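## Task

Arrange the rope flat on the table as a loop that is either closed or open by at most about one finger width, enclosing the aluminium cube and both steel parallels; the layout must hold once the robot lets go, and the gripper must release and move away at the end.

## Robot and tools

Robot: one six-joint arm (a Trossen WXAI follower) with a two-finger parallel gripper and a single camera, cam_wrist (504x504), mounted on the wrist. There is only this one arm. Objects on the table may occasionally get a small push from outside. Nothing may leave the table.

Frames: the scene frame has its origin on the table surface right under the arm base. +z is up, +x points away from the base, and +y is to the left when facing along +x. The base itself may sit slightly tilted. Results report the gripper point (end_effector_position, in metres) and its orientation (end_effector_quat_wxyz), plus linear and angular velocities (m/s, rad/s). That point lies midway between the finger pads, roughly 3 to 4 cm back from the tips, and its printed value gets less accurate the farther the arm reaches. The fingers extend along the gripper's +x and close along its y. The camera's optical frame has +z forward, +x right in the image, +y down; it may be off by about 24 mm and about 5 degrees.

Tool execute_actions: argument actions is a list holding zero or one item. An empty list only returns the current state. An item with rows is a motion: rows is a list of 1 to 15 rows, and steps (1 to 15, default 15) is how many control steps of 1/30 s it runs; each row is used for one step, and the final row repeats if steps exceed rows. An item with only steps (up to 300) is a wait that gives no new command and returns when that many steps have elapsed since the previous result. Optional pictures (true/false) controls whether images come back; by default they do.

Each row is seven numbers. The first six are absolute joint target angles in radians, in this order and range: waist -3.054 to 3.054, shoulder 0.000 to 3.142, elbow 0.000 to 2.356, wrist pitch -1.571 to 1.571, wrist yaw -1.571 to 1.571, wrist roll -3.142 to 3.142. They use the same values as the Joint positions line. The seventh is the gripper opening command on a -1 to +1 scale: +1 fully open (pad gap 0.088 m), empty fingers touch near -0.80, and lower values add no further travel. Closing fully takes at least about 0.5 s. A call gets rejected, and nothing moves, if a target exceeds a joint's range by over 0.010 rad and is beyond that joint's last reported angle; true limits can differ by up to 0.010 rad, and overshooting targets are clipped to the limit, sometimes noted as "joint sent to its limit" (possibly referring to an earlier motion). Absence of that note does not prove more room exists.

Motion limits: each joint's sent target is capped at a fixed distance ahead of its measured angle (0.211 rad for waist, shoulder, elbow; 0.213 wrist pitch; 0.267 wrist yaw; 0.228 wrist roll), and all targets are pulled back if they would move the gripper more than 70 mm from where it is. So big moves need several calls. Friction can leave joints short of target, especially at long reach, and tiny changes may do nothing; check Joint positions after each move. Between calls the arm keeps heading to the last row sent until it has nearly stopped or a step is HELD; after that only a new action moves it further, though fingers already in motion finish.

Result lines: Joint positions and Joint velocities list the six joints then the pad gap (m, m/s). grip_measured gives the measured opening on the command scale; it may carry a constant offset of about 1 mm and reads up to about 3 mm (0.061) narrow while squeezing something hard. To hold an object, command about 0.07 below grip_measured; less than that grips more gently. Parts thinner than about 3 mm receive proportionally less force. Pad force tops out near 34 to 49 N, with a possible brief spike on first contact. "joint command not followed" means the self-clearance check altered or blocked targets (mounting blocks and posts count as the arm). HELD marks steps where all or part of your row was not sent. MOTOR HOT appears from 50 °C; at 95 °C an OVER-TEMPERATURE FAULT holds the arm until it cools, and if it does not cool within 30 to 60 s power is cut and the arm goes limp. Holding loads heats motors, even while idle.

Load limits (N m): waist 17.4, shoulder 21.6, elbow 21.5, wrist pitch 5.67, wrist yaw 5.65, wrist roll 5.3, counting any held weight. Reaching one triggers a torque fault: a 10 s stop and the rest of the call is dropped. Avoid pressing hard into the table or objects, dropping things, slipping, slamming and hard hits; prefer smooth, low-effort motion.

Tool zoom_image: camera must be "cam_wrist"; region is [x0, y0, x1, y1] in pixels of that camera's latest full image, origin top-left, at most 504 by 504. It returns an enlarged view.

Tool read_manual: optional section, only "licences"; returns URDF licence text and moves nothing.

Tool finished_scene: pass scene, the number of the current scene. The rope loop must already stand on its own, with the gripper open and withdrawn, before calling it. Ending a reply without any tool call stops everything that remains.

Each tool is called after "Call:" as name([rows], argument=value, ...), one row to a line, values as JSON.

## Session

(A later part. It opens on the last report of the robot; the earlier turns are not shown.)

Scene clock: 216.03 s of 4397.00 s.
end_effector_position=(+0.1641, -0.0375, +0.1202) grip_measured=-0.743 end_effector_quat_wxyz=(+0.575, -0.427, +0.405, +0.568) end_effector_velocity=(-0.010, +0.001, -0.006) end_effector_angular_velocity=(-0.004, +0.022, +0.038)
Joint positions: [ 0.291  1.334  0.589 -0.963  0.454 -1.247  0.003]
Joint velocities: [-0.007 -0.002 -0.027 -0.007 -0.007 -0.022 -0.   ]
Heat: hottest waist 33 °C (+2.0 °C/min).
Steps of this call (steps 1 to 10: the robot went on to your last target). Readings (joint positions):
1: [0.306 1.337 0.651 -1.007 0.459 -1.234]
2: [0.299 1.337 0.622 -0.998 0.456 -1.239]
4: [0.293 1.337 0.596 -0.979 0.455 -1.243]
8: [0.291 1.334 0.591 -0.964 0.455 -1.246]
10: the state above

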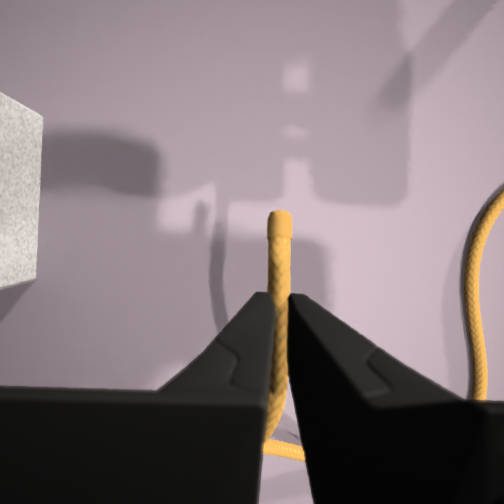

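Call:
execute_actions([
  {"rows":[[0.31,1.39,0.58,-0.92,0.446,-1.22,-0.8],[0.336,1.45,0.585,-0.88,0.44,-1.2,-0.8],[0.36,1.51,0.59,-0.84,0.435,-1.17,-0.8],[0.386,1.57,0.595,-0.8,0.43,-1.14,-0.8],[0.41,1.63,0.6,-0.755,0.424,-1.12,-0.8],[0.436,1.69,0.605,-0.71,0.418,-1.09,-0.8],[0.46,1.75,0.61,-0.67,0.412,-1.06,-0.8],[0.486,1.8,0.62,-0.63,0.407,-1.04,-0.8],[0.51,1.86,0.63,-0.59,0.4,-1.01,-0.8],[0.536,1.92,0.64,-0.55,0.395,-0.98,-0.8],[0.56,1.98,0.65,-0.51,0.39,-0.96,-0.8],[0.586,2.04,0.66,-0.47,0.384,-0.93,-0.8],[0.61,2.1,0.67,-0.43,0.378,-0.9,-0.8],[0.636,2.16,0.68,-0.385,0.372,-0.875,-0.8],[0.662,2.217,0.69,-0.344,0.367,-0.852,-0.8]]},
], pictures=false)

Call:
execute_actions([
  {"steps":15},
])

Scene clock: 222.77 s of 4397.00 s.
end_effector_position=(+0.1869, +0.1136, +0.0834) grip_measured=-0.743 end_effector_quat_wxyz=(+0.574, -0.424, +0.405, +0.571) end_effector_velocity=(-0.053, +0.374, -0.134) end_effector_angular_velocity=(-0.008, -0.035, +0.016)
Joint positions: [ 0.599  2.069  0.664 -0.441  0.383 -0.915  0.003]
Joint velocities: [ 0.759  1.746  0.305  1.165 -0.183  0.755 -0.   ]
Heat: hottest waist 31 °C (+1.0 °C/min).
Steps of this call (steps 1 to 30: the robot went on to your last target; steps 31 to 187: nothing new was sent; steps 188 to 202: all 15 steps of this action). Readings (joint positions):
188: [0.292 1.342 0.587 -0.956 0.454 -1.244]
189: [0.300 1.362 0.587 -0.936 0.453 -1.233]
191: [0.333 1.444 0.589 -0.873 0.445 -1.194]
195: [0.425 1.666 0.599 -0.724 0.422 -1.099]
202: the state above

Scene clock: 223.27 s of 4397.00 s.
end_effector_position=(+0.1791, +0.1420, +0.0704) grip_measured=-0.743 end_effector_quat_wxyz=(+0.573, -0.427, +0.405, +0.571) end_effector_velocity=(-0.001, +0.002, -0.000) end_effector_angular_velocity=(+0.006, -0.005, +0.023)
Joint positions: [ 0.66   2.208  0.682 -0.346  0.369 -0.855  0.003]
Joint velocities: [ 0.002  0.002 -0.002  0.007 -0.007 -0.022  0.   ]
Heat: hottest waist 31 °C (+1.0 °C/min).
Steps of this call (steps 1 to 15: the robot went on to your last target). Readings (joint positions):
1: [0.621 2.118 0.673 -0.407 0.377 -0.896]
2: [0.639 2.154 0.678 -0.387 0.372 -0.883]
4: [0.655 2.189 0.678 -0.370 0.369 -0.868]
8: [0.659 2.204 0.681 -0.350 0.369 -0.858]
15: the state above

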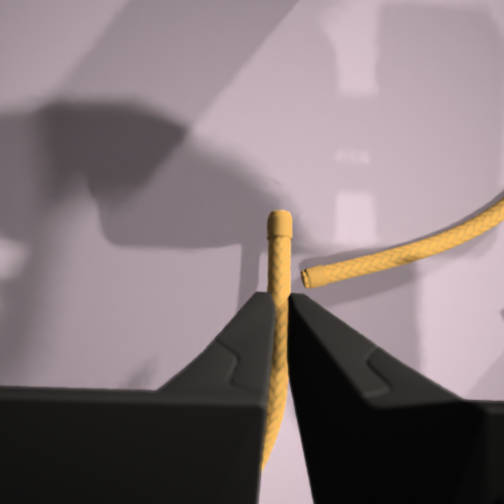

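Call:
execute_actions([
  {"rows":[[0.64,2.22,0.695,-0.325,0.375,-0.875,-0.8],[0.62,2.23,0.7,-0.305,0.38,-0.9,-0.8],[0.595,2.24,0.705,-0.285,0.39,-0.925,-0.8],[0.57,2.25,0.705,-0.265,0.395,-0.95,-0.8],[0.545,2.265,0.705,-0.245,0.4,-0.975,-0.8],[0.518,2.28,0.705,-0.226,0.406,-1.0,-0.8],[0.518,2.292,0.705,-0.226,0.406,-1.0,-0.8]]},
])

Scene clock: 230.60 s of 4397.00 s.
end_effector_position=(+0.2042, +0.1403, +0.0456) grip_measured=-0.743 end_effector_quat_wxyz=(+0.579, -0.424, +0.400, +0.570) end_effector_velocity=(-0.001, +0.003, +0.001) end_effector_angular_velocity=(+0.021, -0.003, +0.033)
Joint positions: [ 0.528  2.276  0.703 -0.229  0.399 -0.996  0.003]
Joint velocities: [-0.002 -0.002 -0.002  0.007 -0.022 -0.037 -0.   ]
Heat: hottest waist 30 °C (+1.0 °C/min).
Steps of this call (steps 1 to 15: the robot went on to your last target; steps 16 to 205: nothing new was sent; steps 206 to 220: all 15 steps of this action). Readings (joint positions):
206: [0.659 2.208 0.683 -0.342 0.369 -0.857]
207: [0.654 2.211 0.683 -0.333 0.369 -0.867]
209: [0.626 2.223 0.690 -0.303 0.378 -0.902]
213: [0.543 2.262 0.702 -0.244 0.400 -0.972]
220: the state above

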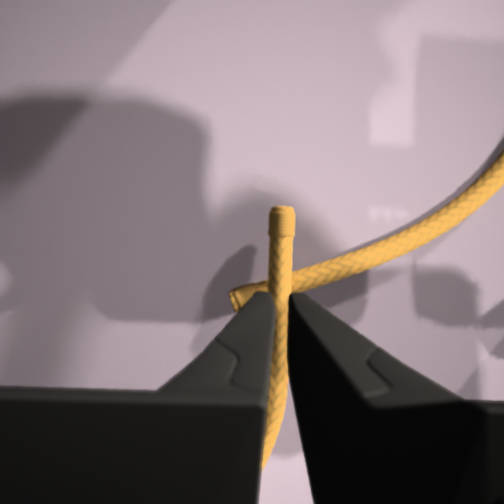

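Call:
execute_actions([
  {"rows":[[0.528,2.265,0.703,-0.229,0.4,-1.0,-0.8],[0.528,2.265,0.703,-0.229,0.4,-1.0,-0.5],[0.528,2.265,0.703,-0.229,0.4,-1.0,-0.5],[0.528,2.265,0.703,-0.229,0.4,-1.0,-0.5],[0.528,2.265,0.703,-0.229,0.4,-1.0,-0.5],[0.528,2.265,0.703,-0.229,0.4,-1.0,-0.5],[0.528,2.265,0.703,-0.229,0.4,-1.0,-0.5],[0.55,2.23,0.703,-0.26,0.4,-1.0,-0.5],[0.57,2.19,0.71,-0.3,0.4,-1.0,-0.5],[0.6,2.1,0.73,-0.4,0.4,-1.0,-0.5]]},
], pictures=false)

Call:
execute_actions([
  {"rows":[[0.6,1.4,1.2,-1.35,0.4,-0.95,1]]},
], pictures=false)

Call:
execute_actions([
  {"steps":20},
])

Call:
execute_actions([
  {"rows":[[1.005,2.558,1.158,-0.573,0.246,-0.514,1]]},
], pictures=false)

Call:
execute_actions([
  {"steps":25},
])

Scene clock: 246.97 s of 4397.00 s.
end_effector_position=(+0.2141, +0.1298, +0.0906) grip_measured=-0.504 end_effector_quat_wxyz=(+0.591, -0.444, +0.366, +0.566) end_effector_velocity=(+0.050, -0.006, +0.079) end_effector_angular_velocity=(+0.101, -0.129, -0.048)
Joint positions: [ 0.597  2.111  0.727 -0.377  0.399 -0.998  0.014]
Joint velocities: [ 0.051 -0.212  0.149 -0.198 -0.007 -0.007  0.001]
Heat: hottest waist 28 °C (-2.0 °C/min).
Steps of this call (steps 1 to 15: the robot went on to your last target; steps 16 to 310: nothing new was sent; then 5.53 s passed at rest; steps 311 to 325: all 15 steps of this action). Readings (joint positions):
311: [0.528 2.276 0.703 -0.228 0.399 -0.997]
312: [0.529 2.274 0.703 -0.228 0.398 -0.997]
314: [0.529 2.274 0.703 -0.228 0.399 -0.997]
318: [0.531 2.268 0.703 -0.234 0.399 -0.997]
325: the state above

Scene clock: 247.47 s of 4397.00 s.
end_effector_position=(+0.2737, -0.0091, +0.2929) grip_measured=+0.981 end_effector_quat_wxyz=(+0.738, -0.376, +0.290, +0.479) end_effector_velocity=(-0.279, -0.490, +0.207) end_effector_angular_velocity=(+0.119, -0.101, -0.111)
Joint positions: [ 0.599  1.52   1.177 -1.037  0.398 -0.954  0.087]
Joint velocities: [-0.002 -1.639  0.388 -1.839 -0.007  0.007  0.02 ]
Heat: hottest waist 28 °C (-2.0 °C/min).
Steps of this call (steps 1 to 15: all 15 steps of this action). Readings (joint positions):
1: [0.598 2.089 0.750 -0.418 0.398 -0.993]
2: [0.598 2.067 0.773 -0.470 0.398 -0.987]
4: [0.598 1.999 0.836 -0.546 0.398 -0.976]
8: [0.598 1.848 0.995 -0.696 0.398 -0.963]
15: the state above

Scene clock: 248.13 s of 4397.00 s.
end_effector_position=(+0.2227, -0.0569, +0.2879) grip_measured=+1.000 end_effector_quat_wxyz=(+0.683, -0.402, +0.329, +0.514) end_effector_velocity=(-0.003, +0.001, -0.000) end_effector_angular_velocity=(-0.004, -0.004, +0.028)
Joint positions: [ 0.599  1.402  1.208 -1.347  0.401 -0.953  0.088]
Joint velocities: [ 0.002 -0.002 -0.002 -0.007 -0.007 -0.022  0.   ]
Heat: hottest waist 27 °C (-3.0 °C/min).
Steps of this call (steps 1 to 20: the robot went on to your last target). Readings (joint positions):
1: [0.599 1.473 1.189 -1.102 0.399 -0.954]
2: [0.599 1.437 1.200 -1.165 0.400 -0.953]
4: [0.599 1.400 1.208 -1.265 0.401 -0.953]
8: [0.599 1.402 1.208 -1.329 0.401 -0.953]
20: the state above

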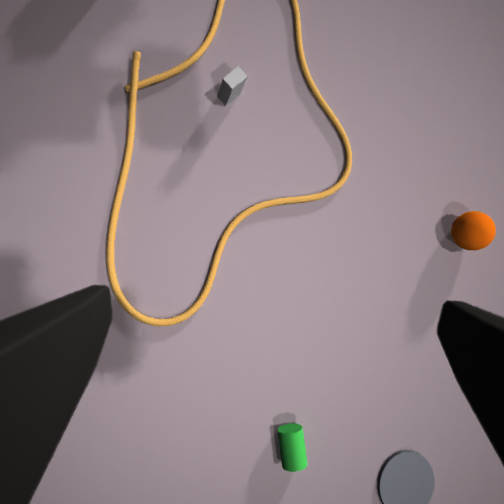

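Scene clock: 248.63 s of 4397.00 s.
end_effector_position=(+0.2150, +0.2214, +0.2884) grip_measured=+1.000 end_effector_quat_wxyz=(+0.717, -0.324, +0.270, +0.555) end_effector_velocity=(-0.040, +0.373, -0.405) end_effector_angular_velocity=(-0.686, +0.346, +0.278)
Joint positions: [ 1.003  2.061  1.183 -0.647  0.249 -0.527  0.088]
Joint velocities: [ 0.061  1.653 -0.002  0.813 -0.022  0.11   0.   ]
Heat: hottest waist 27 °C (-3.1 °C/min).
Steps of this call (steps 1 to 15: all 15 steps of this action). Readings (joint positions):
1: [0.611 1.418 1.205 -1.333 0.391 -0.919]
2: [0.644 1.439 1.203 -1.286 0.363 -0.873]
4: [0.725 1.516 1.202 -1.191 0.319 -0.785]
8: [0.885 1.690 1.186 -1.019 0.275 -0.626]
15: the state above

Scene clock: 249.47 s of 4397.00 s.
end_effector_position=(+0.1653, +0.2690, +0.1234) grip_measured=+1.000 end_effector_quat_wxyz=(+0.576, -0.424, +0.402, +0.572) end_effector_velocity=(+0.004, -0.001, +0.001) end_effector_angular_velocity=(+0.007, -0.008, -0.005)
Joint positions: [ 1.004  2.551  1.158 -0.573  0.247 -0.517  0.088]
Joint velocities: [-0.007 -0.007 -0.002  0.007  0.007 -0.007  0.   ]
Heat: hottest waist 27 °C (-3.0 °C/min).
Steps of this call (steps 1 to 25: the robot went on to your last target). Readings (joint positions):
1: [1.004 2.115 1.183 -0.626 0.249 -0.524]
2: [1.004 2.168 1.182 -0.612 0.249 -0.522]
4: [1.004 2.273 1.180 -0.594 0.249 -0.520]
8: [1.004 2.470 1.176 -0.577 0.248 -0.518]
25: the state above

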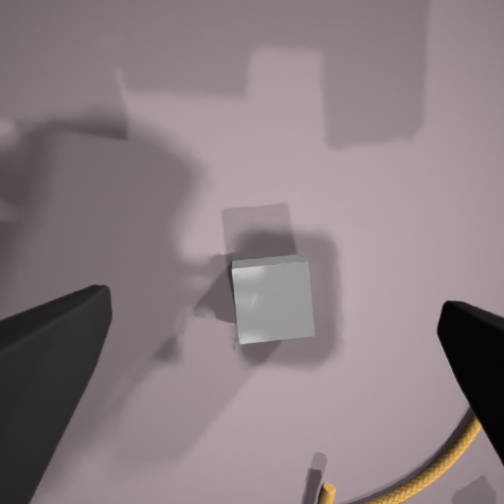

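Call:
execute_actions([
  {"rows":[[0.99,2.57,1.14,-0.535,0.252,-0.55,0.4],[0.97,2.585,1.12,-0.495,0.26,-0.58,0.4],[0.955,2.6,1.1,-0.455,0.265,-0.61,0.4],[0.94,2.62,1.08,-0.42,0.272,-0.64,0.4],[0.92,2.635,1.06,-0.38,0.28,-0.67,0.4],[0.905,2.65,1.04,-0.34,0.285,-0.7,0.4],[0.885,2.67,1.02,-0.3,0.292,-0.72,0.4],[0.87,2.686,1.005,-0.262,0.298,-0.73,0.4]]},
], pictures=false)

Call:
execute_actions([
  {"steps":8},
])

Scene clock: 260.37 s of 4397.00 s.
end_effector_position=(+0.1700, +0.2605, +0.0456) grip_measured=+0.405 end_effector_quat_wxyz=(+0.557, -0.447, +0.380, +0.588) end_effector_velocity=(+0.027, +0.033, +0.012) end_effector_angular_velocity=(+0.162, -0.105, -0.075)
Joint positions: [ 0.872  2.679  1.012 -0.267  0.294 -0.724  0.059]
Joint velocities: [-0.002 -0.002 -0.002  0.212  0.007 -0.022 -0.001]
Heat: hottest waist 26 °C (-5.0 °C/min).
Steps of this call (steps 1 to 15: the robot went on to your last target; steps 16 to 312: nothing new was sent; steps 313 to 327: all 15 steps of this action). Readings (joint positions):
313: [1.004 2.552 1.157 -0.567 0.247 -0.522]
314: [1.001 2.554 1.153 -0.546 0.247 -0.537]
316: [0.983 2.568 1.135 -0.485 0.256 -0.581]
320: [0.915 2.629 1.065 -0.349 0.282 -0.680]
327: the state above

Scene clock: 260.63 s of 4397.00 s.
end_effector_position=(+0.1707, +0.2612, +0.0459) grip_measured=+0.403 end_effector_quat_wxyz=(+0.558, -0.447, +0.378, +0.588) end_effector_velocity=(+0.002, -0.001, +0.000) end_effector_angular_velocity=(-0.006, -0.005, +0.004)
Joint positions: [ 0.872  2.679  1.012 -0.262  0.295 -0.727  0.059]
Joint velocities: [-0.002 -0.002  0.002 -0.007  0.007 -0.007 -0.   ]
Heat: hottest waist 26 °C (-6.1 °C/min).
Steps of this call (steps 1 to 8: the robot went on to your last target). Readings (joint positions):
1: [0.872 2.679 1.012 -0.264 0.295 -0.724]
2: [0.872 2.679 1.012 -0.264 0.295 -0.725]
4: [0.872 2.679 1.012 -0.264 0.295 -0.726]
8: the state above

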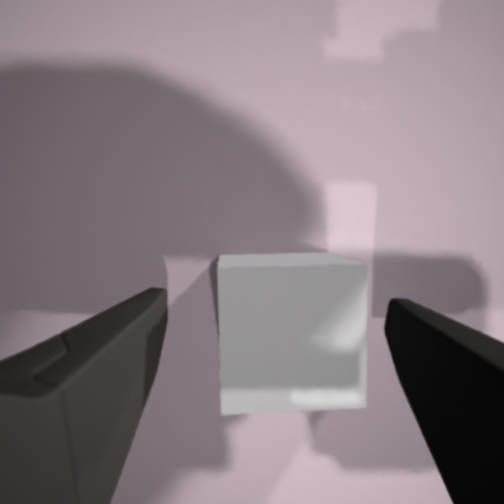

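Call:
execute_actions([
  {"rows":[[0.87,2.686,1.005,-0.262,0.298,-0.73,0.2],[0.87,2.686,1.005,-0.262,0.298,-0.73,0.1],[0.87,2.686,1.005,-0.262,0.298,-0.73,0],[0.87,2.686,1.005,-0.262,0.298,-0.73,-0.1],[0.87,2.686,1.005,-0.262,0.298,-0.73,-0.15],[0.87,2.686,1.005,-0.262,0.298,-0.73,-0.2],[0.87,2.686,1.005,-0.262,0.298,-0.73,-0.3]]},
], pictures=false)

Call:
execute_actions([
  {"rows":[[0.87,2.65,1.005,-0.28,0.3,-0.73,-0.3],[0.87,2.6,1.0,-0.3,0.31,-0.75,-0.3],[0.87,2.55,0.99,-0.32,0.32,-0.78,-0.3],[0.86,2.5,0.97,-0.34,0.33,-0.81,-0.3],[0.84,2.45,0.95,-0.36,0.34,-0.84,-0.3],[0.82,2.4,0.93,-0.364,0.35,-0.87,-0.3],[0.8,2.35,0.9,-0.364,0.36,-0.9,-0.3],[0.78,2.3,0.87,-0.364,0.37,-0.93,-0.3],[0.76,2.25,0.84,-0.364,0.38,-0.96,-0.3],[0.73,2.2,0.81,-0.364,0.39,-0.99,-0.3],[0.7,2.15,0.78,-0.364,0.4,-1.02,-0.3],[0.67,2.1,0.75,-0.364,0.41,-1.05,-0.3],[0.64,2.06,0.73,-0.364,0.42,-1.08,-0.3],[0.61,2.055,0.715,-0.364,0.43,-1.11,-0.3],[0.58,2.055,0.715,-0.364,0.44,-1.14,-0.3]]},
], pictures=false)

Call:
execute_actions([
  {"rows":[[0.55,2.055,0.715,-0.364,0.454,-1.18,-0.3],[0.52,2.055,0.715,-0.364,0.454,-1.22,-0.3],[0.49,2.055,0.715,-0.364,0.454,-1.26,-0.3],[0.46,2.055,0.715,-0.364,0.454,-1.3,-0.3],[0.43,2.055,0.715,-0.364,0.454,-1.35,-0.3],[0.4,2.055,0.715,-0.364,0.454,-1.35,-0.3],[0.37,2.055,0.715,-0.364,0.454,-1.35,-0.3],[0.34,2.055,0.715,-0.364,0.454,-1.35,-0.3],[0.32,2.055,0.715,-0.364,0.454,-1.35,-0.3],[0.30,2.055,0.715,-0.364,0.454,-1.35,-0.3],[0.285,2.055,0.715,-0.364,0.454,-1.35,-0.3]]},
])

Scene clock: 276.10 s of 4397.00 s.
end_effector_position=(+0.1708, +0.2611, +0.0459) grip_measured=-0.225 end_effector_quat_wxyz=(+0.558, -0.448, +0.377, +0.588) end_effector_velocity=(-0.003, -0.006, -0.003) end_effector_angular_velocity=(-0.025, +0.006, +0.015)
Joint positions: [ 0.872  2.679  1.012 -0.262  0.296 -0.727  0.028]
Joint velocities: [-0.002 -0.002 -0.007 -0.022  0.007 -0.007  0.   ]
Heat: hottest waist 25 °C (-7.0 °C/min).
Steps of this call (steps 1 to 15: the robot went on to your last target; steps 16 to 240: nothing new was sent; then 6.97 s passed at rest; steps 241 to 255: all 15 steps of this action). Readings (joint positions):
241: [0.872 2.679 1.012 -0.262 0.295 -0.727]
242: [0.872 2.679 1.012 -0.262 0.295 -0.727]
244: [0.872 2.679 1.012 -0.262 0.295 -0.727]
248: [0.872 2.679 1.012 -0.262 0.296 -0.727]
255: the state above

Scene clock: 276.60 s of 4397.00 s.
end_effector_position=(+0.2274, +0.1418, +0.1109) grip_measured=-0.225 end_effector_quat_wxyz=(+0.595, -0.480, +0.316, +0.562) end_effector_velocity=(+0.066, -0.299, -0.106) end_effector_angular_velocity=(-0.272, +0.044, -0.034)
Joint positions: [ 0.651  2.1    0.765 -0.363  0.417 -1.067  0.028]
Joint velocities: [-0.911 -0.72  -0.496 -0.037  0.315 -0.901 -0.   ]
Heat: hottest waist 25 °C (-7.1 °C/min).
Steps of this call (steps 1 to 15: all 15 steps of this action). Readings (joint positions):
1: [0.872 2.676 1.012 -0.263 0.296 -0.727]
2: [0.872 2.667 1.011 -0.273 0.298 -0.732]
4: [0.871 2.619 0.997 -0.305 0.309 -0.762]
8: [0.832 2.429 0.936 -0.345 0.343 -0.862]
15: the state above

Scene clock: 277.10 s of 4397.00 s.
end_effector_position=(+0.2420, +0.0701, +0.0489) grip_measured=-0.225 end_effector_quat_wxyz=(+0.555, -0.455, +0.376, +0.586) end_effector_velocity=(-0.007, -0.013, -0.013) end_effector_angular_velocity=(+0.000, +0.048, +0.011)
Joint positions: [ 0.292  2.063  0.723 -0.363  0.455 -1.345  0.028]
Joint velocities: [-0.071 -0.007 -0.017 -0.007 -0.007 -0.051  0.   ]
Heat: hottest waist 25 °C (-7.0 °C/min).
Steps of this call (steps 1 to 15: all 15 steps of this action). Readings (joint positions):
1: [0.621 2.083 0.752 -0.363 0.428 -1.100]
2: [0.591 2.075 0.744 -0.363 0.436 -1.135]
4: [0.532 2.069 0.733 -0.363 0.444 -1.208]
8: [0.414 2.066 0.726 -0.363 0.450 -1.316]
15: the state above

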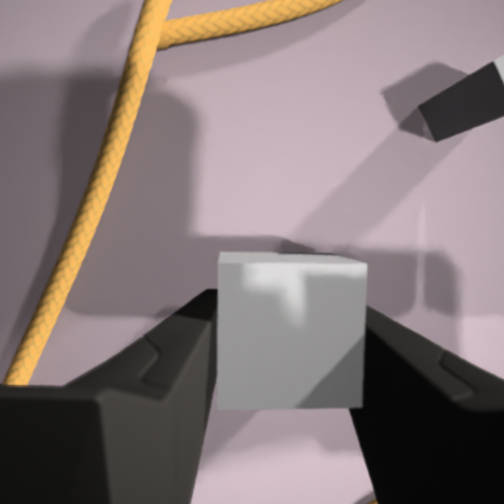

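Call:
execute_actions([
  {"rows":[[0.265,2.055,0.715,-0.364,0.454,-1.35,-0.3],[0.265,2.055,0.715,-0.364,0.454,-1.35,-0.3],[0.265,2.055,0.715,-0.364,0.454,-1.35,-0.3],[0.265,2.055,0.715,-0.364,0.454,-1.35,-0.3],[0.265,2.055,0.715,-0.364,0.454,-1.35,-0.3],[0.265,2.055,0.715,-0.364,0.454,-1.35,0.2],[0.265,2.055,0.715,-0.364,0.454,-1.35,0.2],[0.265,2.055,0.715,-0.364,0.454,-1.35,0.2],[0.265,2.055,0.715,-0.364,0.454,-1.35,0.2],[0.265,2.055,0.715,-0.364,0.454,-1.35,0.2],[0.265,2.055,0.715,-0.364,0.454,-1.35,0.2],[0.28,2.0,0.715,-0.42,0.454,-1.35,0.2],[0.29,1.95,0.715,-0.47,0.454,-1.35,0.2],[0.3,1.9,0.715,-0.52,0.454,-1.35,0.2],[0.3,1.85,0.715,-0.57,0.454,-1.35,0.2]]},
], pictures=false)

Call:
execute_actions([
  {"rows":[[0.3,1.8,0.72,-0.62,0.454,-1.35,0.2],[0.3,1.75,0.73,-0.68,0.454,-1.35,0.2],[0.3,1.7,0.75,-0.75,0.45,-1.4,0.2],[0.0,1.3,1.29,-1.272,0.388,-2.216,1]]},
], pictures=false)

Call:
execute_actions([
  {"rows":[[-0.591,1.305,1.29,-1.272,0.388,-2.216,1]]},
], pictures=false)

Call:
execute_actions([
  {"steps":15},
])

Scene clock: 288.97 s of 4397.00 s.
end_effector_position=(+0.2350, +0.0509, +0.0625) grip_measured=+0.185 end_effector_quat_wxyz=(+0.546, -0.454, +0.380, +0.592) end_effector_velocity=(-0.021, -0.175, +0.234) end_effector_angular_velocity=(+0.044, -0.224, +0.064)
Joint positions: [ 0.285  1.966  0.719 -0.477  0.455 -1.347  0.048]
Joint velocities: [ 0.198 -1.258 -0.027 -1.106 -0.007 -0.007  0.007]
Heat: hottest waist 25 °C (-5.0 °C/min).
Steps of this call (steps 1 to 15: the robot went on to your last target; steps 16 to 90: nothing new was sent; then 8.37 s passed at rest; steps 91 to 105: all 15 steps of this action). Readings (joint positions):
91: [0.287 2.063 0.723 -0.363 0.455 -1.347]
92: [0.283 2.063 0.723 -0.363 0.455 -1.347]
94: [0.273 2.063 0.723 -0.363 0.455 -1.347]
98: [0.269 2.062 0.723 -0.363 0.455 -1.347]
105: the state above

Scene clock: 289.47 s of 4397.00 s.
end_effector_position=(+0.2740, -0.1576, +0.1997) grip_measured=+0.992 end_effector_quat_wxyz=(+0.587, -0.533, +0.262, +0.551) end_effector_velocity=(-0.143, -0.426, +0.345) end_effector_angular_velocity=(-0.438, -1.106, +1.190)
Joint positions: [ 0.022  1.374  1.194 -1.136  0.395 -1.918  0.088]
Joint velocities: [-0.212 -0.921  1.302 -1.516 -0.051 -2.044  0.007]
Heat: hottest waist 25 °C (-5.1 °C/min).
Steps of this call (steps 1 to 15: all 15 steps of this action). Readings (joint positions):
1: [0.291 1.921 0.719 -0.517 0.455 -1.348]
2: [0.295 1.872 0.720 -0.562 0.455 -1.348]
4: [0.284 1.776 0.748 -0.675 0.437 -1.400]
8: [0.132 1.630 0.899 -0.827 0.412 -1.575]
15: the state above

Scene clock: 289.97 s of 4397.00 s.
end_effector_position=(+0.1855, -0.2825, +0.1288) grip_measured=+1.000 end_effector_quat_wxyz=(+0.573, -0.431, +0.406, +0.567) end_effector_velocity=(-0.007, -0.001, -0.004) end_effector_angular_velocity=(+0.021, +0.011, -0.004)
Joint positions: [-0.582  1.304  1.29  -1.27   0.391 -2.212  0.088]
Joint velocities: [-0.037 -0.002 -0.002 -0.007 -0.022 -0.022  0.   ]
Heat: hottest waist 25 °C (-5.0 °C/min).
Steps of this call (steps 1 to 15: all 15 steps of this action). Readings (joint positions):
1: [-0.003 1.347 1.231 -1.178 0.382 -1.986]
2: [-0.058 1.324 1.258 -1.205 0.382 -2.053]
4: [-0.188 1.300 1.286 -1.239 0.390 -2.138]
8: [-0.437 1.303 1.290 -1.263 0.390 -2.197]
15: the state above

Scene clock: 290.47 s of 4397.00 s.
end_effector_position=(+0.1847, -0.2831, +0.1282) grip_measured=+1.000 end_effector_quat_wxyz=(+0.573, -0.429, +0.407, +0.567) end_effector_velocity=(-0.005, +0.003, +0.000) end_effector_angular_velocity=(+0.018, +0.016, -0.000)
Joint positions: [-0.587  1.304  1.29  -1.27   0.39  -2.213  0.088]
Joint velocities: [-0.007 -0.002 -0.002 -0.022 -0.007  0.007  0.   ]
Heat: hottest waist 25 °C (-5.1 °C/min).
Steps of this call (steps 1 to 15: the robot went on to your last target). Readings (joint positions):
1: [-0.583 1.304 1.290 -1.270 0.391 -2.212]
2: [-0.584 1.304 1.290 -1.270 0.391 -2.212]
4: [-0.585 1.304 1.290 -1.270 0.390 -2.213]
8: [-0.586 1.304 1.290 -1.270 0.390 -2.213]
15: the state above
The arm was judged still, so your last target was given up. Only a new action makes it travel on or press farther. Fingers that are still opening or closing keep moving.

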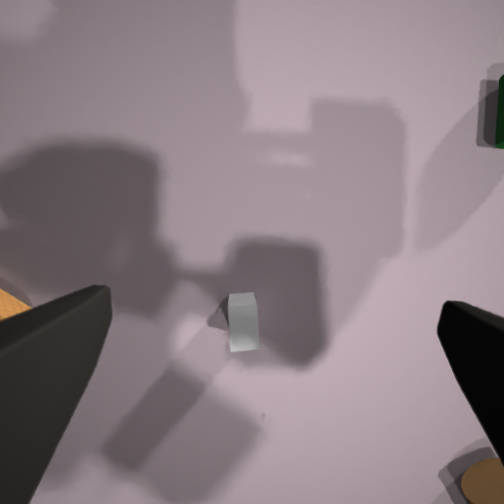

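Call:
execute_actions([
  {"rows":[[-0.62,1.32,1.28,-1.24,0.38,-2.25,0.1],[-0.65,1.335,1.27,-1.205,0.37,-2.29,0.1],[-0.68,1.35,1.255,-1.17,0.36,-2.33,0.1],[-0.71,1.365,1.245,-1.135,0.35,-2.37,0.1],[-0.74,1.38,1.23,-1.1,0.34,-2.41,0.1],[-0.77,1.395,1.22,-1.065,0.33,-2.45,0.1],[-0.8,1.41,1.21,-1.03,0.32,-2.48,0.1],[-0.823,1.42,1.198,-0.996,0.315,-2.51,0.1]]},
], pictures=false)

Call:
execute_actions([
  {"steps":8},
])

Scene clock: 299.07 s of 4397.00 s.
end_effector_position=(+0.1808, -0.3016, +0.0529) grip_measured=+0.106 end_effector_quat_wxyz=(+0.559, -0.444, +0.391, +0.580) end_effector_velocity=(+0.011, -0.007, -0.003) end_effector_angular_velocity=(-0.024, -0.074, +0.017)
Joint positions: [-0.817  1.411  1.206 -1.002  0.319 -2.502  0.044]
Joint velocities: [-0.007 -0.002 -0.002  0.066 -0.037 -0.066 -0.002]
Heat: hottest waist 25 °C (-3.0 °C/min).
Steps of this call (steps 1 to 90: nothing new was sent; then 5.10 s passed at rest; steps 91 to 105: all 15 steps of this action). Readings (joint positions):
91: [-0.590 1.304 1.290 -1.267 0.387 -2.221]
92: [-0.601 1.306 1.288 -1.253 0.381 -2.240]
94: [-0.643 1.320 1.280 -1.199 0.369 -2.295]
98: [-0.754 1.377 1.237 -1.074 0.336 -2.431]
105: the state above

Scene clock: 299.33 s of 4397.00 s.
end_effector_position=(+0.1813, -0.3022, +0.0526) grip_measured=+0.103 end_effector_quat_wxyz=(+0.559, -0.446, +0.391, +0.580) end_effector_velocity=(+0.001, +0.001, -0.001) end_effector_angular_velocity=(+0.013, -0.010, -0.018)
Joint positions: [-0.818  1.411  1.206 -0.998  0.317 -2.507  0.044]
Joint velocities: [-0.007  0.002 -0.002  0.007 -0.022  0.007 -0.   ]
Heat: hottest waist 25 °C (-3.0 °C/min).
Steps of this call (steps 1 to 8: the robot went on to your last target). Readings (joint positions):
1: [-0.817 1.411 1.206 -1.001 0.319 -2.503]
2: [-0.817 1.411 1.206 -1.000 0.318 -2.504]
4: [-0.818 1.411 1.206 -1.000 0.317 -2.506]
8: the state above

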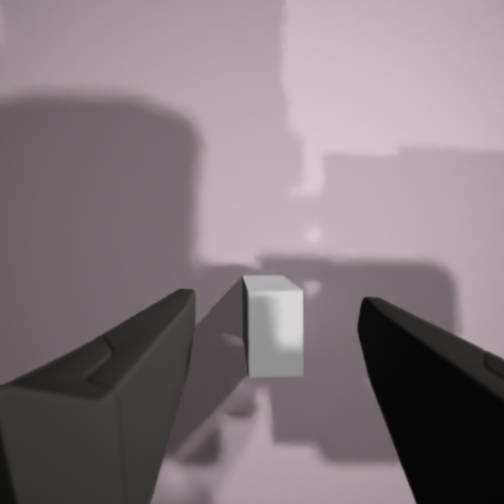

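Call:
execute_actions([
  {"rows":[[-0.83,1.45,1.2,-0.97,0.315,-2.51,0.0],[-0.83,1.45,1.2,-0.97,0.315,-2.51,-0.1],[-0.83,1.45,1.2,-0.97,0.315,-2.51,-0.2],[-0.83,1.45,1.2,-0.97,0.315,-2.51,-0.3],[-0.83,1.45,1.2,-0.97,0.315,-2.51,-0.4],[-0.83,1.45,1.2,-0.97,0.315,-2.51,-0.45],[-0.83,1.45,1.2,-0.97,0.315,-2.51,-0.5],[-0.83,1.45,1.2,-0.97,0.315,-2.51,-0.55],[-0.83,1.45,1.2,-0.97,0.315,-2.51,-0.66]]},
])

Scene clock: 307.50 s of 4397.00 s.
end_effector_position=(+0.1844, -0.3025, +0.0439) grip_measured=-0.596 end_effector_quat_wxyz=(+0.560, -0.443, +0.393, +0.580) end_effector_velocity=(-0.001, +0.002, +0.001) end_effector_angular_velocity=(+0.010, -0.002, +0.007)
Joint positions: [-0.826  1.439  1.206 -0.972  0.317 -2.507  0.01 ]
Joint velocities: [-0.002 -0.002 -0.002 -0.007 -0.007 -0.007 -0.   ]
Heat: hottest waist 24 °C (-3.0 °C/min).
Steps of this call (steps 1 to 15: the robot went on to your last target; steps 16 to 90: nothing new was sent; then 4.67 s passed at rest; steps 91 to 105: all 15 steps of this action). Readings (joint positions):
91: [-0.819 1.415 1.206 -0.994 0.317 -2.507]
92: [-0.821 1.419 1.206 -0.985 0.317 -2.507]
94: [-0.824 1.430 1.206 -0.977 0.317 -2.507]
98: [-0.826 1.439 1.206 -0.973 0.317 -2.507]
105: the state above

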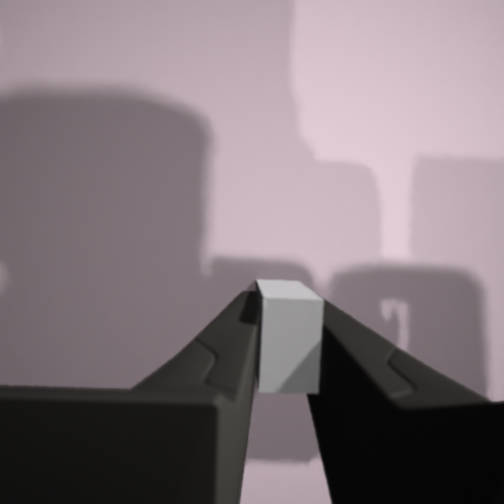

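Call:
execute_actions([
  {"rows":[[-0.82,1.4,1.2,-1.0,0.32,-2.5,-0.67],[-0.8,1.35,1.2,-1.05,0.32,-2.5,-0.67],[-0.76,1.3,1.2,-1.1,0.33,-2.45,-0.67],[-0.7,1.25,1.2,-1.15,0.34,-2.4,-0.67],[-0.64,1.22,1.2,-1.15,0.35,-2.35,-0.67],[-0.58,1.22,1.2,-1.15,0.36,-2.3,-0.67],[0.0,1.3,1.18,-1.15,0.44,-1.8,-0.67]]},
], pictures=false)

Call:
execute_actions([
  {"rows":[[0.25,1.8,1.15,-0.95,0.461,-1.4,-0.67]]},
], pictures=false)

Call:
execute_actions([
  {"rows":[[0.25,1.85,1.15,-0.92,0.461,-1.4,-0.67],[0.25,1.9,1.15,-0.88,0.461,-1.4,-0.67],[0.25,1.95,1.15,-0.84,0.461,-1.4,-0.67],[0.25,2.0,1.15,-0.8,0.461,-1.4,-0.67],[0.25,2.05,1.15,-0.76,0.461,-1.4,-0.67],[0.25,2.1,1.15,-0.72,0.461,-1.4,-0.67],[0.25,2.15,1.15,-0.67,0.461,-1.4,-0.67],[0.25,2.2,1.15,-0.63,0.461,-1.4,-0.67],[0.25,2.24,1.15,-0.59,0.461,-1.4,-0.67],[0.25,2.27,1.15,-0.565,0.461,-1.4,-0.67],[0.25,2.288,1.15,-0.552,0.461,-1.4,-0.67]]},
], pictures=false)

Call:
execute_actions([
  {"steps":10},
])

Scene clock: 315.83 s of 4397.00 s.
end_effector_position=(+0.2513, -0.2067, +0.1758) grip_measured=-0.596 end_effector_quat_wxyz=(+0.621, -0.478, +0.358, +0.508) end_effector_velocity=(+0.175, +0.324, +0.329) end_effector_angular_velocity=(+0.116, -1.074, +0.611)
Joint positions: [-0.154  1.299  1.187 -1.146  0.434 -1.866  0.01 ]
Joint velocities: [ 1.858  0.002  0.002 -0.007  0.051  0.755 -0.   ]
Heat: hottest waist 24 °C (-3.0 °C/min).
Steps of this call (steps 1 to 15: the robot went on to your last target; steps 16 to 90: nothing new was sent; then 4.83 s passed at rest; steps 91 to 105: all 15 steps of this action). Readings (joint positions):
91: [-0.826 1.435 1.206 -0.974 0.317 -2.507]
92: [-0.824 1.425 1.206 -0.988 0.317 -2.507]
94: [-0.793 1.376 1.202 -1.060 0.329 -2.469]
98: [-0.588 1.266 1.204 -1.127 0.395 -2.267]
105: the state above

Scene clock: 316.33 s of 4397.00 s.
end_effector_position=(+0.3107, -0.0283, +0.1600) grip_measured=-0.596 end_effector_quat_wxyz=(+0.582, -0.459, +0.361, +0.566) end_effector_velocity=(+0.014, -0.004, +0.001) end_effector_angular_velocity=(-0.009, -0.033, -0.118)
Joint positions: [ 0.249  1.796  1.148 -0.953  0.458 -1.409  0.01 ]
Joint velocities: [-0.002 -0.007 -0.002  0.066  0.037  0.066 -0.   ]
Heat: hottest waist 24 °C (-3.0 °C/min).
Steps of this call (steps 1 to 15: all 15 steps of this action). Readings (joint positions):
1: [-0.098 1.320 1.184 -1.127 0.436 -1.822]
2: [-0.052 1.346 1.184 -1.079 0.446 -1.771]
4: [0.034 1.432 1.185 -1.014 0.454 -1.670]
8: [0.191 1.639 1.172 -0.969 0.455 -1.486]
15: the state above

Scene clock: 316.83 s of 4397.00 s.
end_effector_position=(+0.3313, +0.0814, +0.0575) grip_measured=-0.596 end_effector_quat_wxyz=(+0.546, -0.459, +0.375, +0.592) end_effector_velocity=(+0.004, +0.032, -0.030) end_effector_angular_velocity=(+0.016, -0.020, -0.016)
Joint positions: [ 0.249  2.277  1.15  -0.572  0.461 -1.403  0.01 ]
Joint velocities: [-0.002  0.125 -0.012  0.168 -0.007 -0.007 -0.   ]
Heat: hottest waist 24 °C (-3.0 °C/min).
Steps of this call (steps 1 to 15: all 15 steps of this action). Readings (joint positions):
1: [0.249 1.801 1.148 -0.947 0.460 -1.407]
2: [0.249 1.814 1.150 -0.932 0.462 -1.406]
4: [0.249 1.876 1.156 -0.870 0.463 -1.404]
8: [0.249 2.074 1.157 -0.725 0.463 -1.403]
15: the state above

Scene clock: 317.17 s of 4397.00 s.
end_effector_position=(+0.3343, +0.0830, +0.0571) grip_measured=-0.596 end_effector_quat_wxyz=(+0.552, -0.459, +0.373, +0.588) end_effector_velocity=(+0.002, +0.001, +0.002) end_effector_angular_velocity=(+0.010, -0.010, +0.001)
Joint positions: [ 0.249  2.28   1.15  -0.553  0.461 -1.403  0.01 ]
Joint velocities: [ 0.002 -0.002  0.002  0.007 -0.007 -0.007  0.   ]
Heat: hottest waist 24 °C (-3.0 °C/min).
Steps of this call (steps 1 to 10: the robot went on to your last target). Readings (joint positions):
1: [0.249 2.279 1.150 -0.565 0.461 -1.403]
2: [0.249 2.280 1.150 -0.560 0.461 -1.403]
4: [0.249 2.280 1.150 -0.555 0.461 -1.403]
8: [0.249 2.280 1.150 -0.554 0.461 -1.403]
10: the state above

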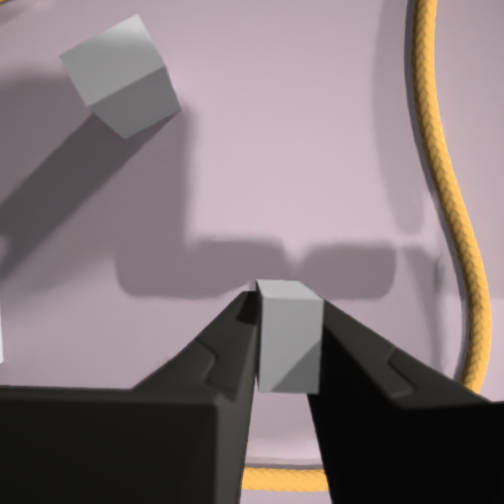

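Straight down ~8 mm.

Call:
execute_actions([
  {"rows":[[0.238,2.298,1.15,-0.545,0.461,-1.4,-0.67],[0.226,2.308,1.15,-0.535,0.461,-1.4,-0.67]],"steps":12},
], pictures=false)

Call:
execute_actions([
  {"rows":[[0.228,2.3,1.15,-0.535,0.461,-1.4,-0.58],[0.228,2.3,1.15,-0.535,0.461,-1.4,-0.1],[0.228,2.3,1.15,-0.535,0.461,-1.4,-0.1],[0.228,2.3,1.15,-0.535,0.461,-1.4,-0.1],[0.228,2.3,1.15,-0.535,0.461,-1.4,-0.1],[0.228,2.3,1.15,-0.535,0.461,-1.4,-0.1],[0.228,2.3,1.15,-0.535,0.461,-1.4,-0.1],[0.24,2.26,1.15,-0.575,0.461,-1.4,-0.1],[0.25,2.22,1.15,-0.61,0.461,-1.4,-0.1],[0.26,2.18,1.15,-0.65,0.461,-1.4,-0.1],[0.27,2.14,1.15,-0.69,0.461,-1.4,-0.1],[0.28,2.1,1.15,-0.73,0.461,-1.4,-0.1],[0.29,2.05,1.15,-0.78,0.461,-1.4,-0.1]]},
], pictures=false)

Call:
execute_actions([
  {"rows":[[0.7,1.4,1.2,-1.3,0.3,-0.8,1]]},
], pictures=false)

Call:
execute_actions([
  {"steps":15},
])

Scene clock: 324.60 s of 4397.00 s.
end_effector_position=(+0.3346, +0.0823, +0.0482) grip_measured=-0.596 end_effector_quat_wxyz=(+0.553, -0.452, +0.381, +0.588) end_effector_velocity=(-0.001, +0.002, +0.001) end_effector_angular_velocity=(+0.020, +0.002, +0.023)
Joint positions: [ 0.229  2.298  1.15  -0.536  0.461 -1.403  0.01 ]
Joint velocities: [-0.002 -0.002  0.002 -0.007 -0.022 -0.022 -0.   ]
Heat: hottest waist 25 °C (-1.0 °C/min).
Steps of this call (steps 1 to 30: the robot went on to your last target; steps 31 to 90: nothing new was sent; then 4.03 s passed at rest; steps 91 to 102: all 12 steps of this action). Readings (joint positions):
91: [0.248 2.281 1.150 -0.552 0.461 -1.403]
92: [0.247 2.284 1.150 -0.548 0.461 -1.403]
94: [0.239 2.290 1.150 -0.540 0.461 -1.403]
98: [0.229 2.298 1.150 -0.538 0.461 -1.403]
102: the state above

Scene clock: 325.10 s of 4397.00 s.
end_effector_position=(+0.3267, +0.0467, +0.1062) grip_measured=-0.106 end_effector_quat_wxyz=(+0.549, -0.470, +0.362, +0.589) end_effector_velocity=(+0.059, -0.149, +0.283) end_effector_angular_velocity=(+0.211, -0.562, -0.272)
Joint positions: [ 0.282  2.096  1.15  -0.737  0.461 -1.403  0.034]
Joint velocities: [ 0.212 -0.955  0.056 -0.388 -0.022  0.007  0.002]
Heat: hottest waist 25 °C (-1.0 °C/min).
Steps of this call (steps 1 to 15: all 15 steps of this action). Readings (joint positions):
1: [0.229 2.298 1.150 -0.536 0.461 -1.403]
2: [0.229 2.298 1.150 -0.536 0.461 -1.403]
4: [0.229 2.298 1.150 -0.536 0.461 -1.403]
8: [0.229 2.295 1.150 -0.541 0.461 -1.403]
15: the state above

Scene clock: 325.60 s of 4397.00 s.
end_effector_position=(+0.2148, -0.0204, +0.3108) grip_measured=+0.997 end_effector_quat_wxyz=(+0.711, -0.349, +0.301, +0.532) end_effector_velocity=(-0.029, -0.159, +0.125) end_effector_angular_velocity=(+0.538, -0.272, -0.537)
Joint positions: [ 0.698  1.424  1.206 -1.282  0.303 -0.821  0.088]
Joint velocities: [-0.002 -0.706  0.159 -0.139 -0.007  0.198  0.004]
Heat: hottest waist 25 °C (-1.0 °C/min).
Steps of this call (steps 1 to 15: all 15 steps of this action). Readings (joint positions):
1: [0.295 2.059 1.158 -0.766 0.448 -1.369]
2: [0.322 2.026 1.165 -0.808 0.419 -1.323]
4: [0.402 1.951 1.172 -0.893 0.374 -1.234]
8: [0.586 1.778 1.189 -1.070 0.326 -1.037]
15: the state above

Scene clock: 326.10 s of 4397.00 s.
end_effector_position=(+0.2117, -0.0261, +0.3127) grip_measured=+1.000 end_effector_quat_wxyz=(+0.717, -0.341, +0.303, +0.528) end_effector_velocity=(-0.002, -0.000, -0.001) end_effector_angular_velocity=(-0.001, +0.005, +0.012)
Joint positions: [ 0.698  1.402  1.209 -1.298  0.302 -0.803  0.088]
Joint velocities: [-0.002 -0.002 -0.002 -0.007 -0.007 -0.007  0.   ]
Heat: hottest waist 25 °C (-1.0 °C/min).
Steps of this call (steps 1 to 15: the robot went on to your last target). Readings (joint positions):
1: [0.698 1.407 1.210 -1.286 0.303 -0.815]
2: [0.698 1.401 1.210 -1.289 0.303 -0.811]
4: [0.698 1.401 1.209 -1.295 0.303 -0.807]
8: [0.698 1.402 1.209 -1.297 0.302 -0.804]
15: the state above

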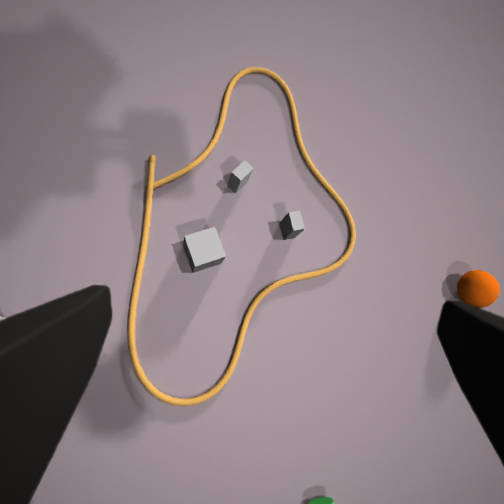

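Call:
finished_scene(scene=1)

The scene is finished: the task was done.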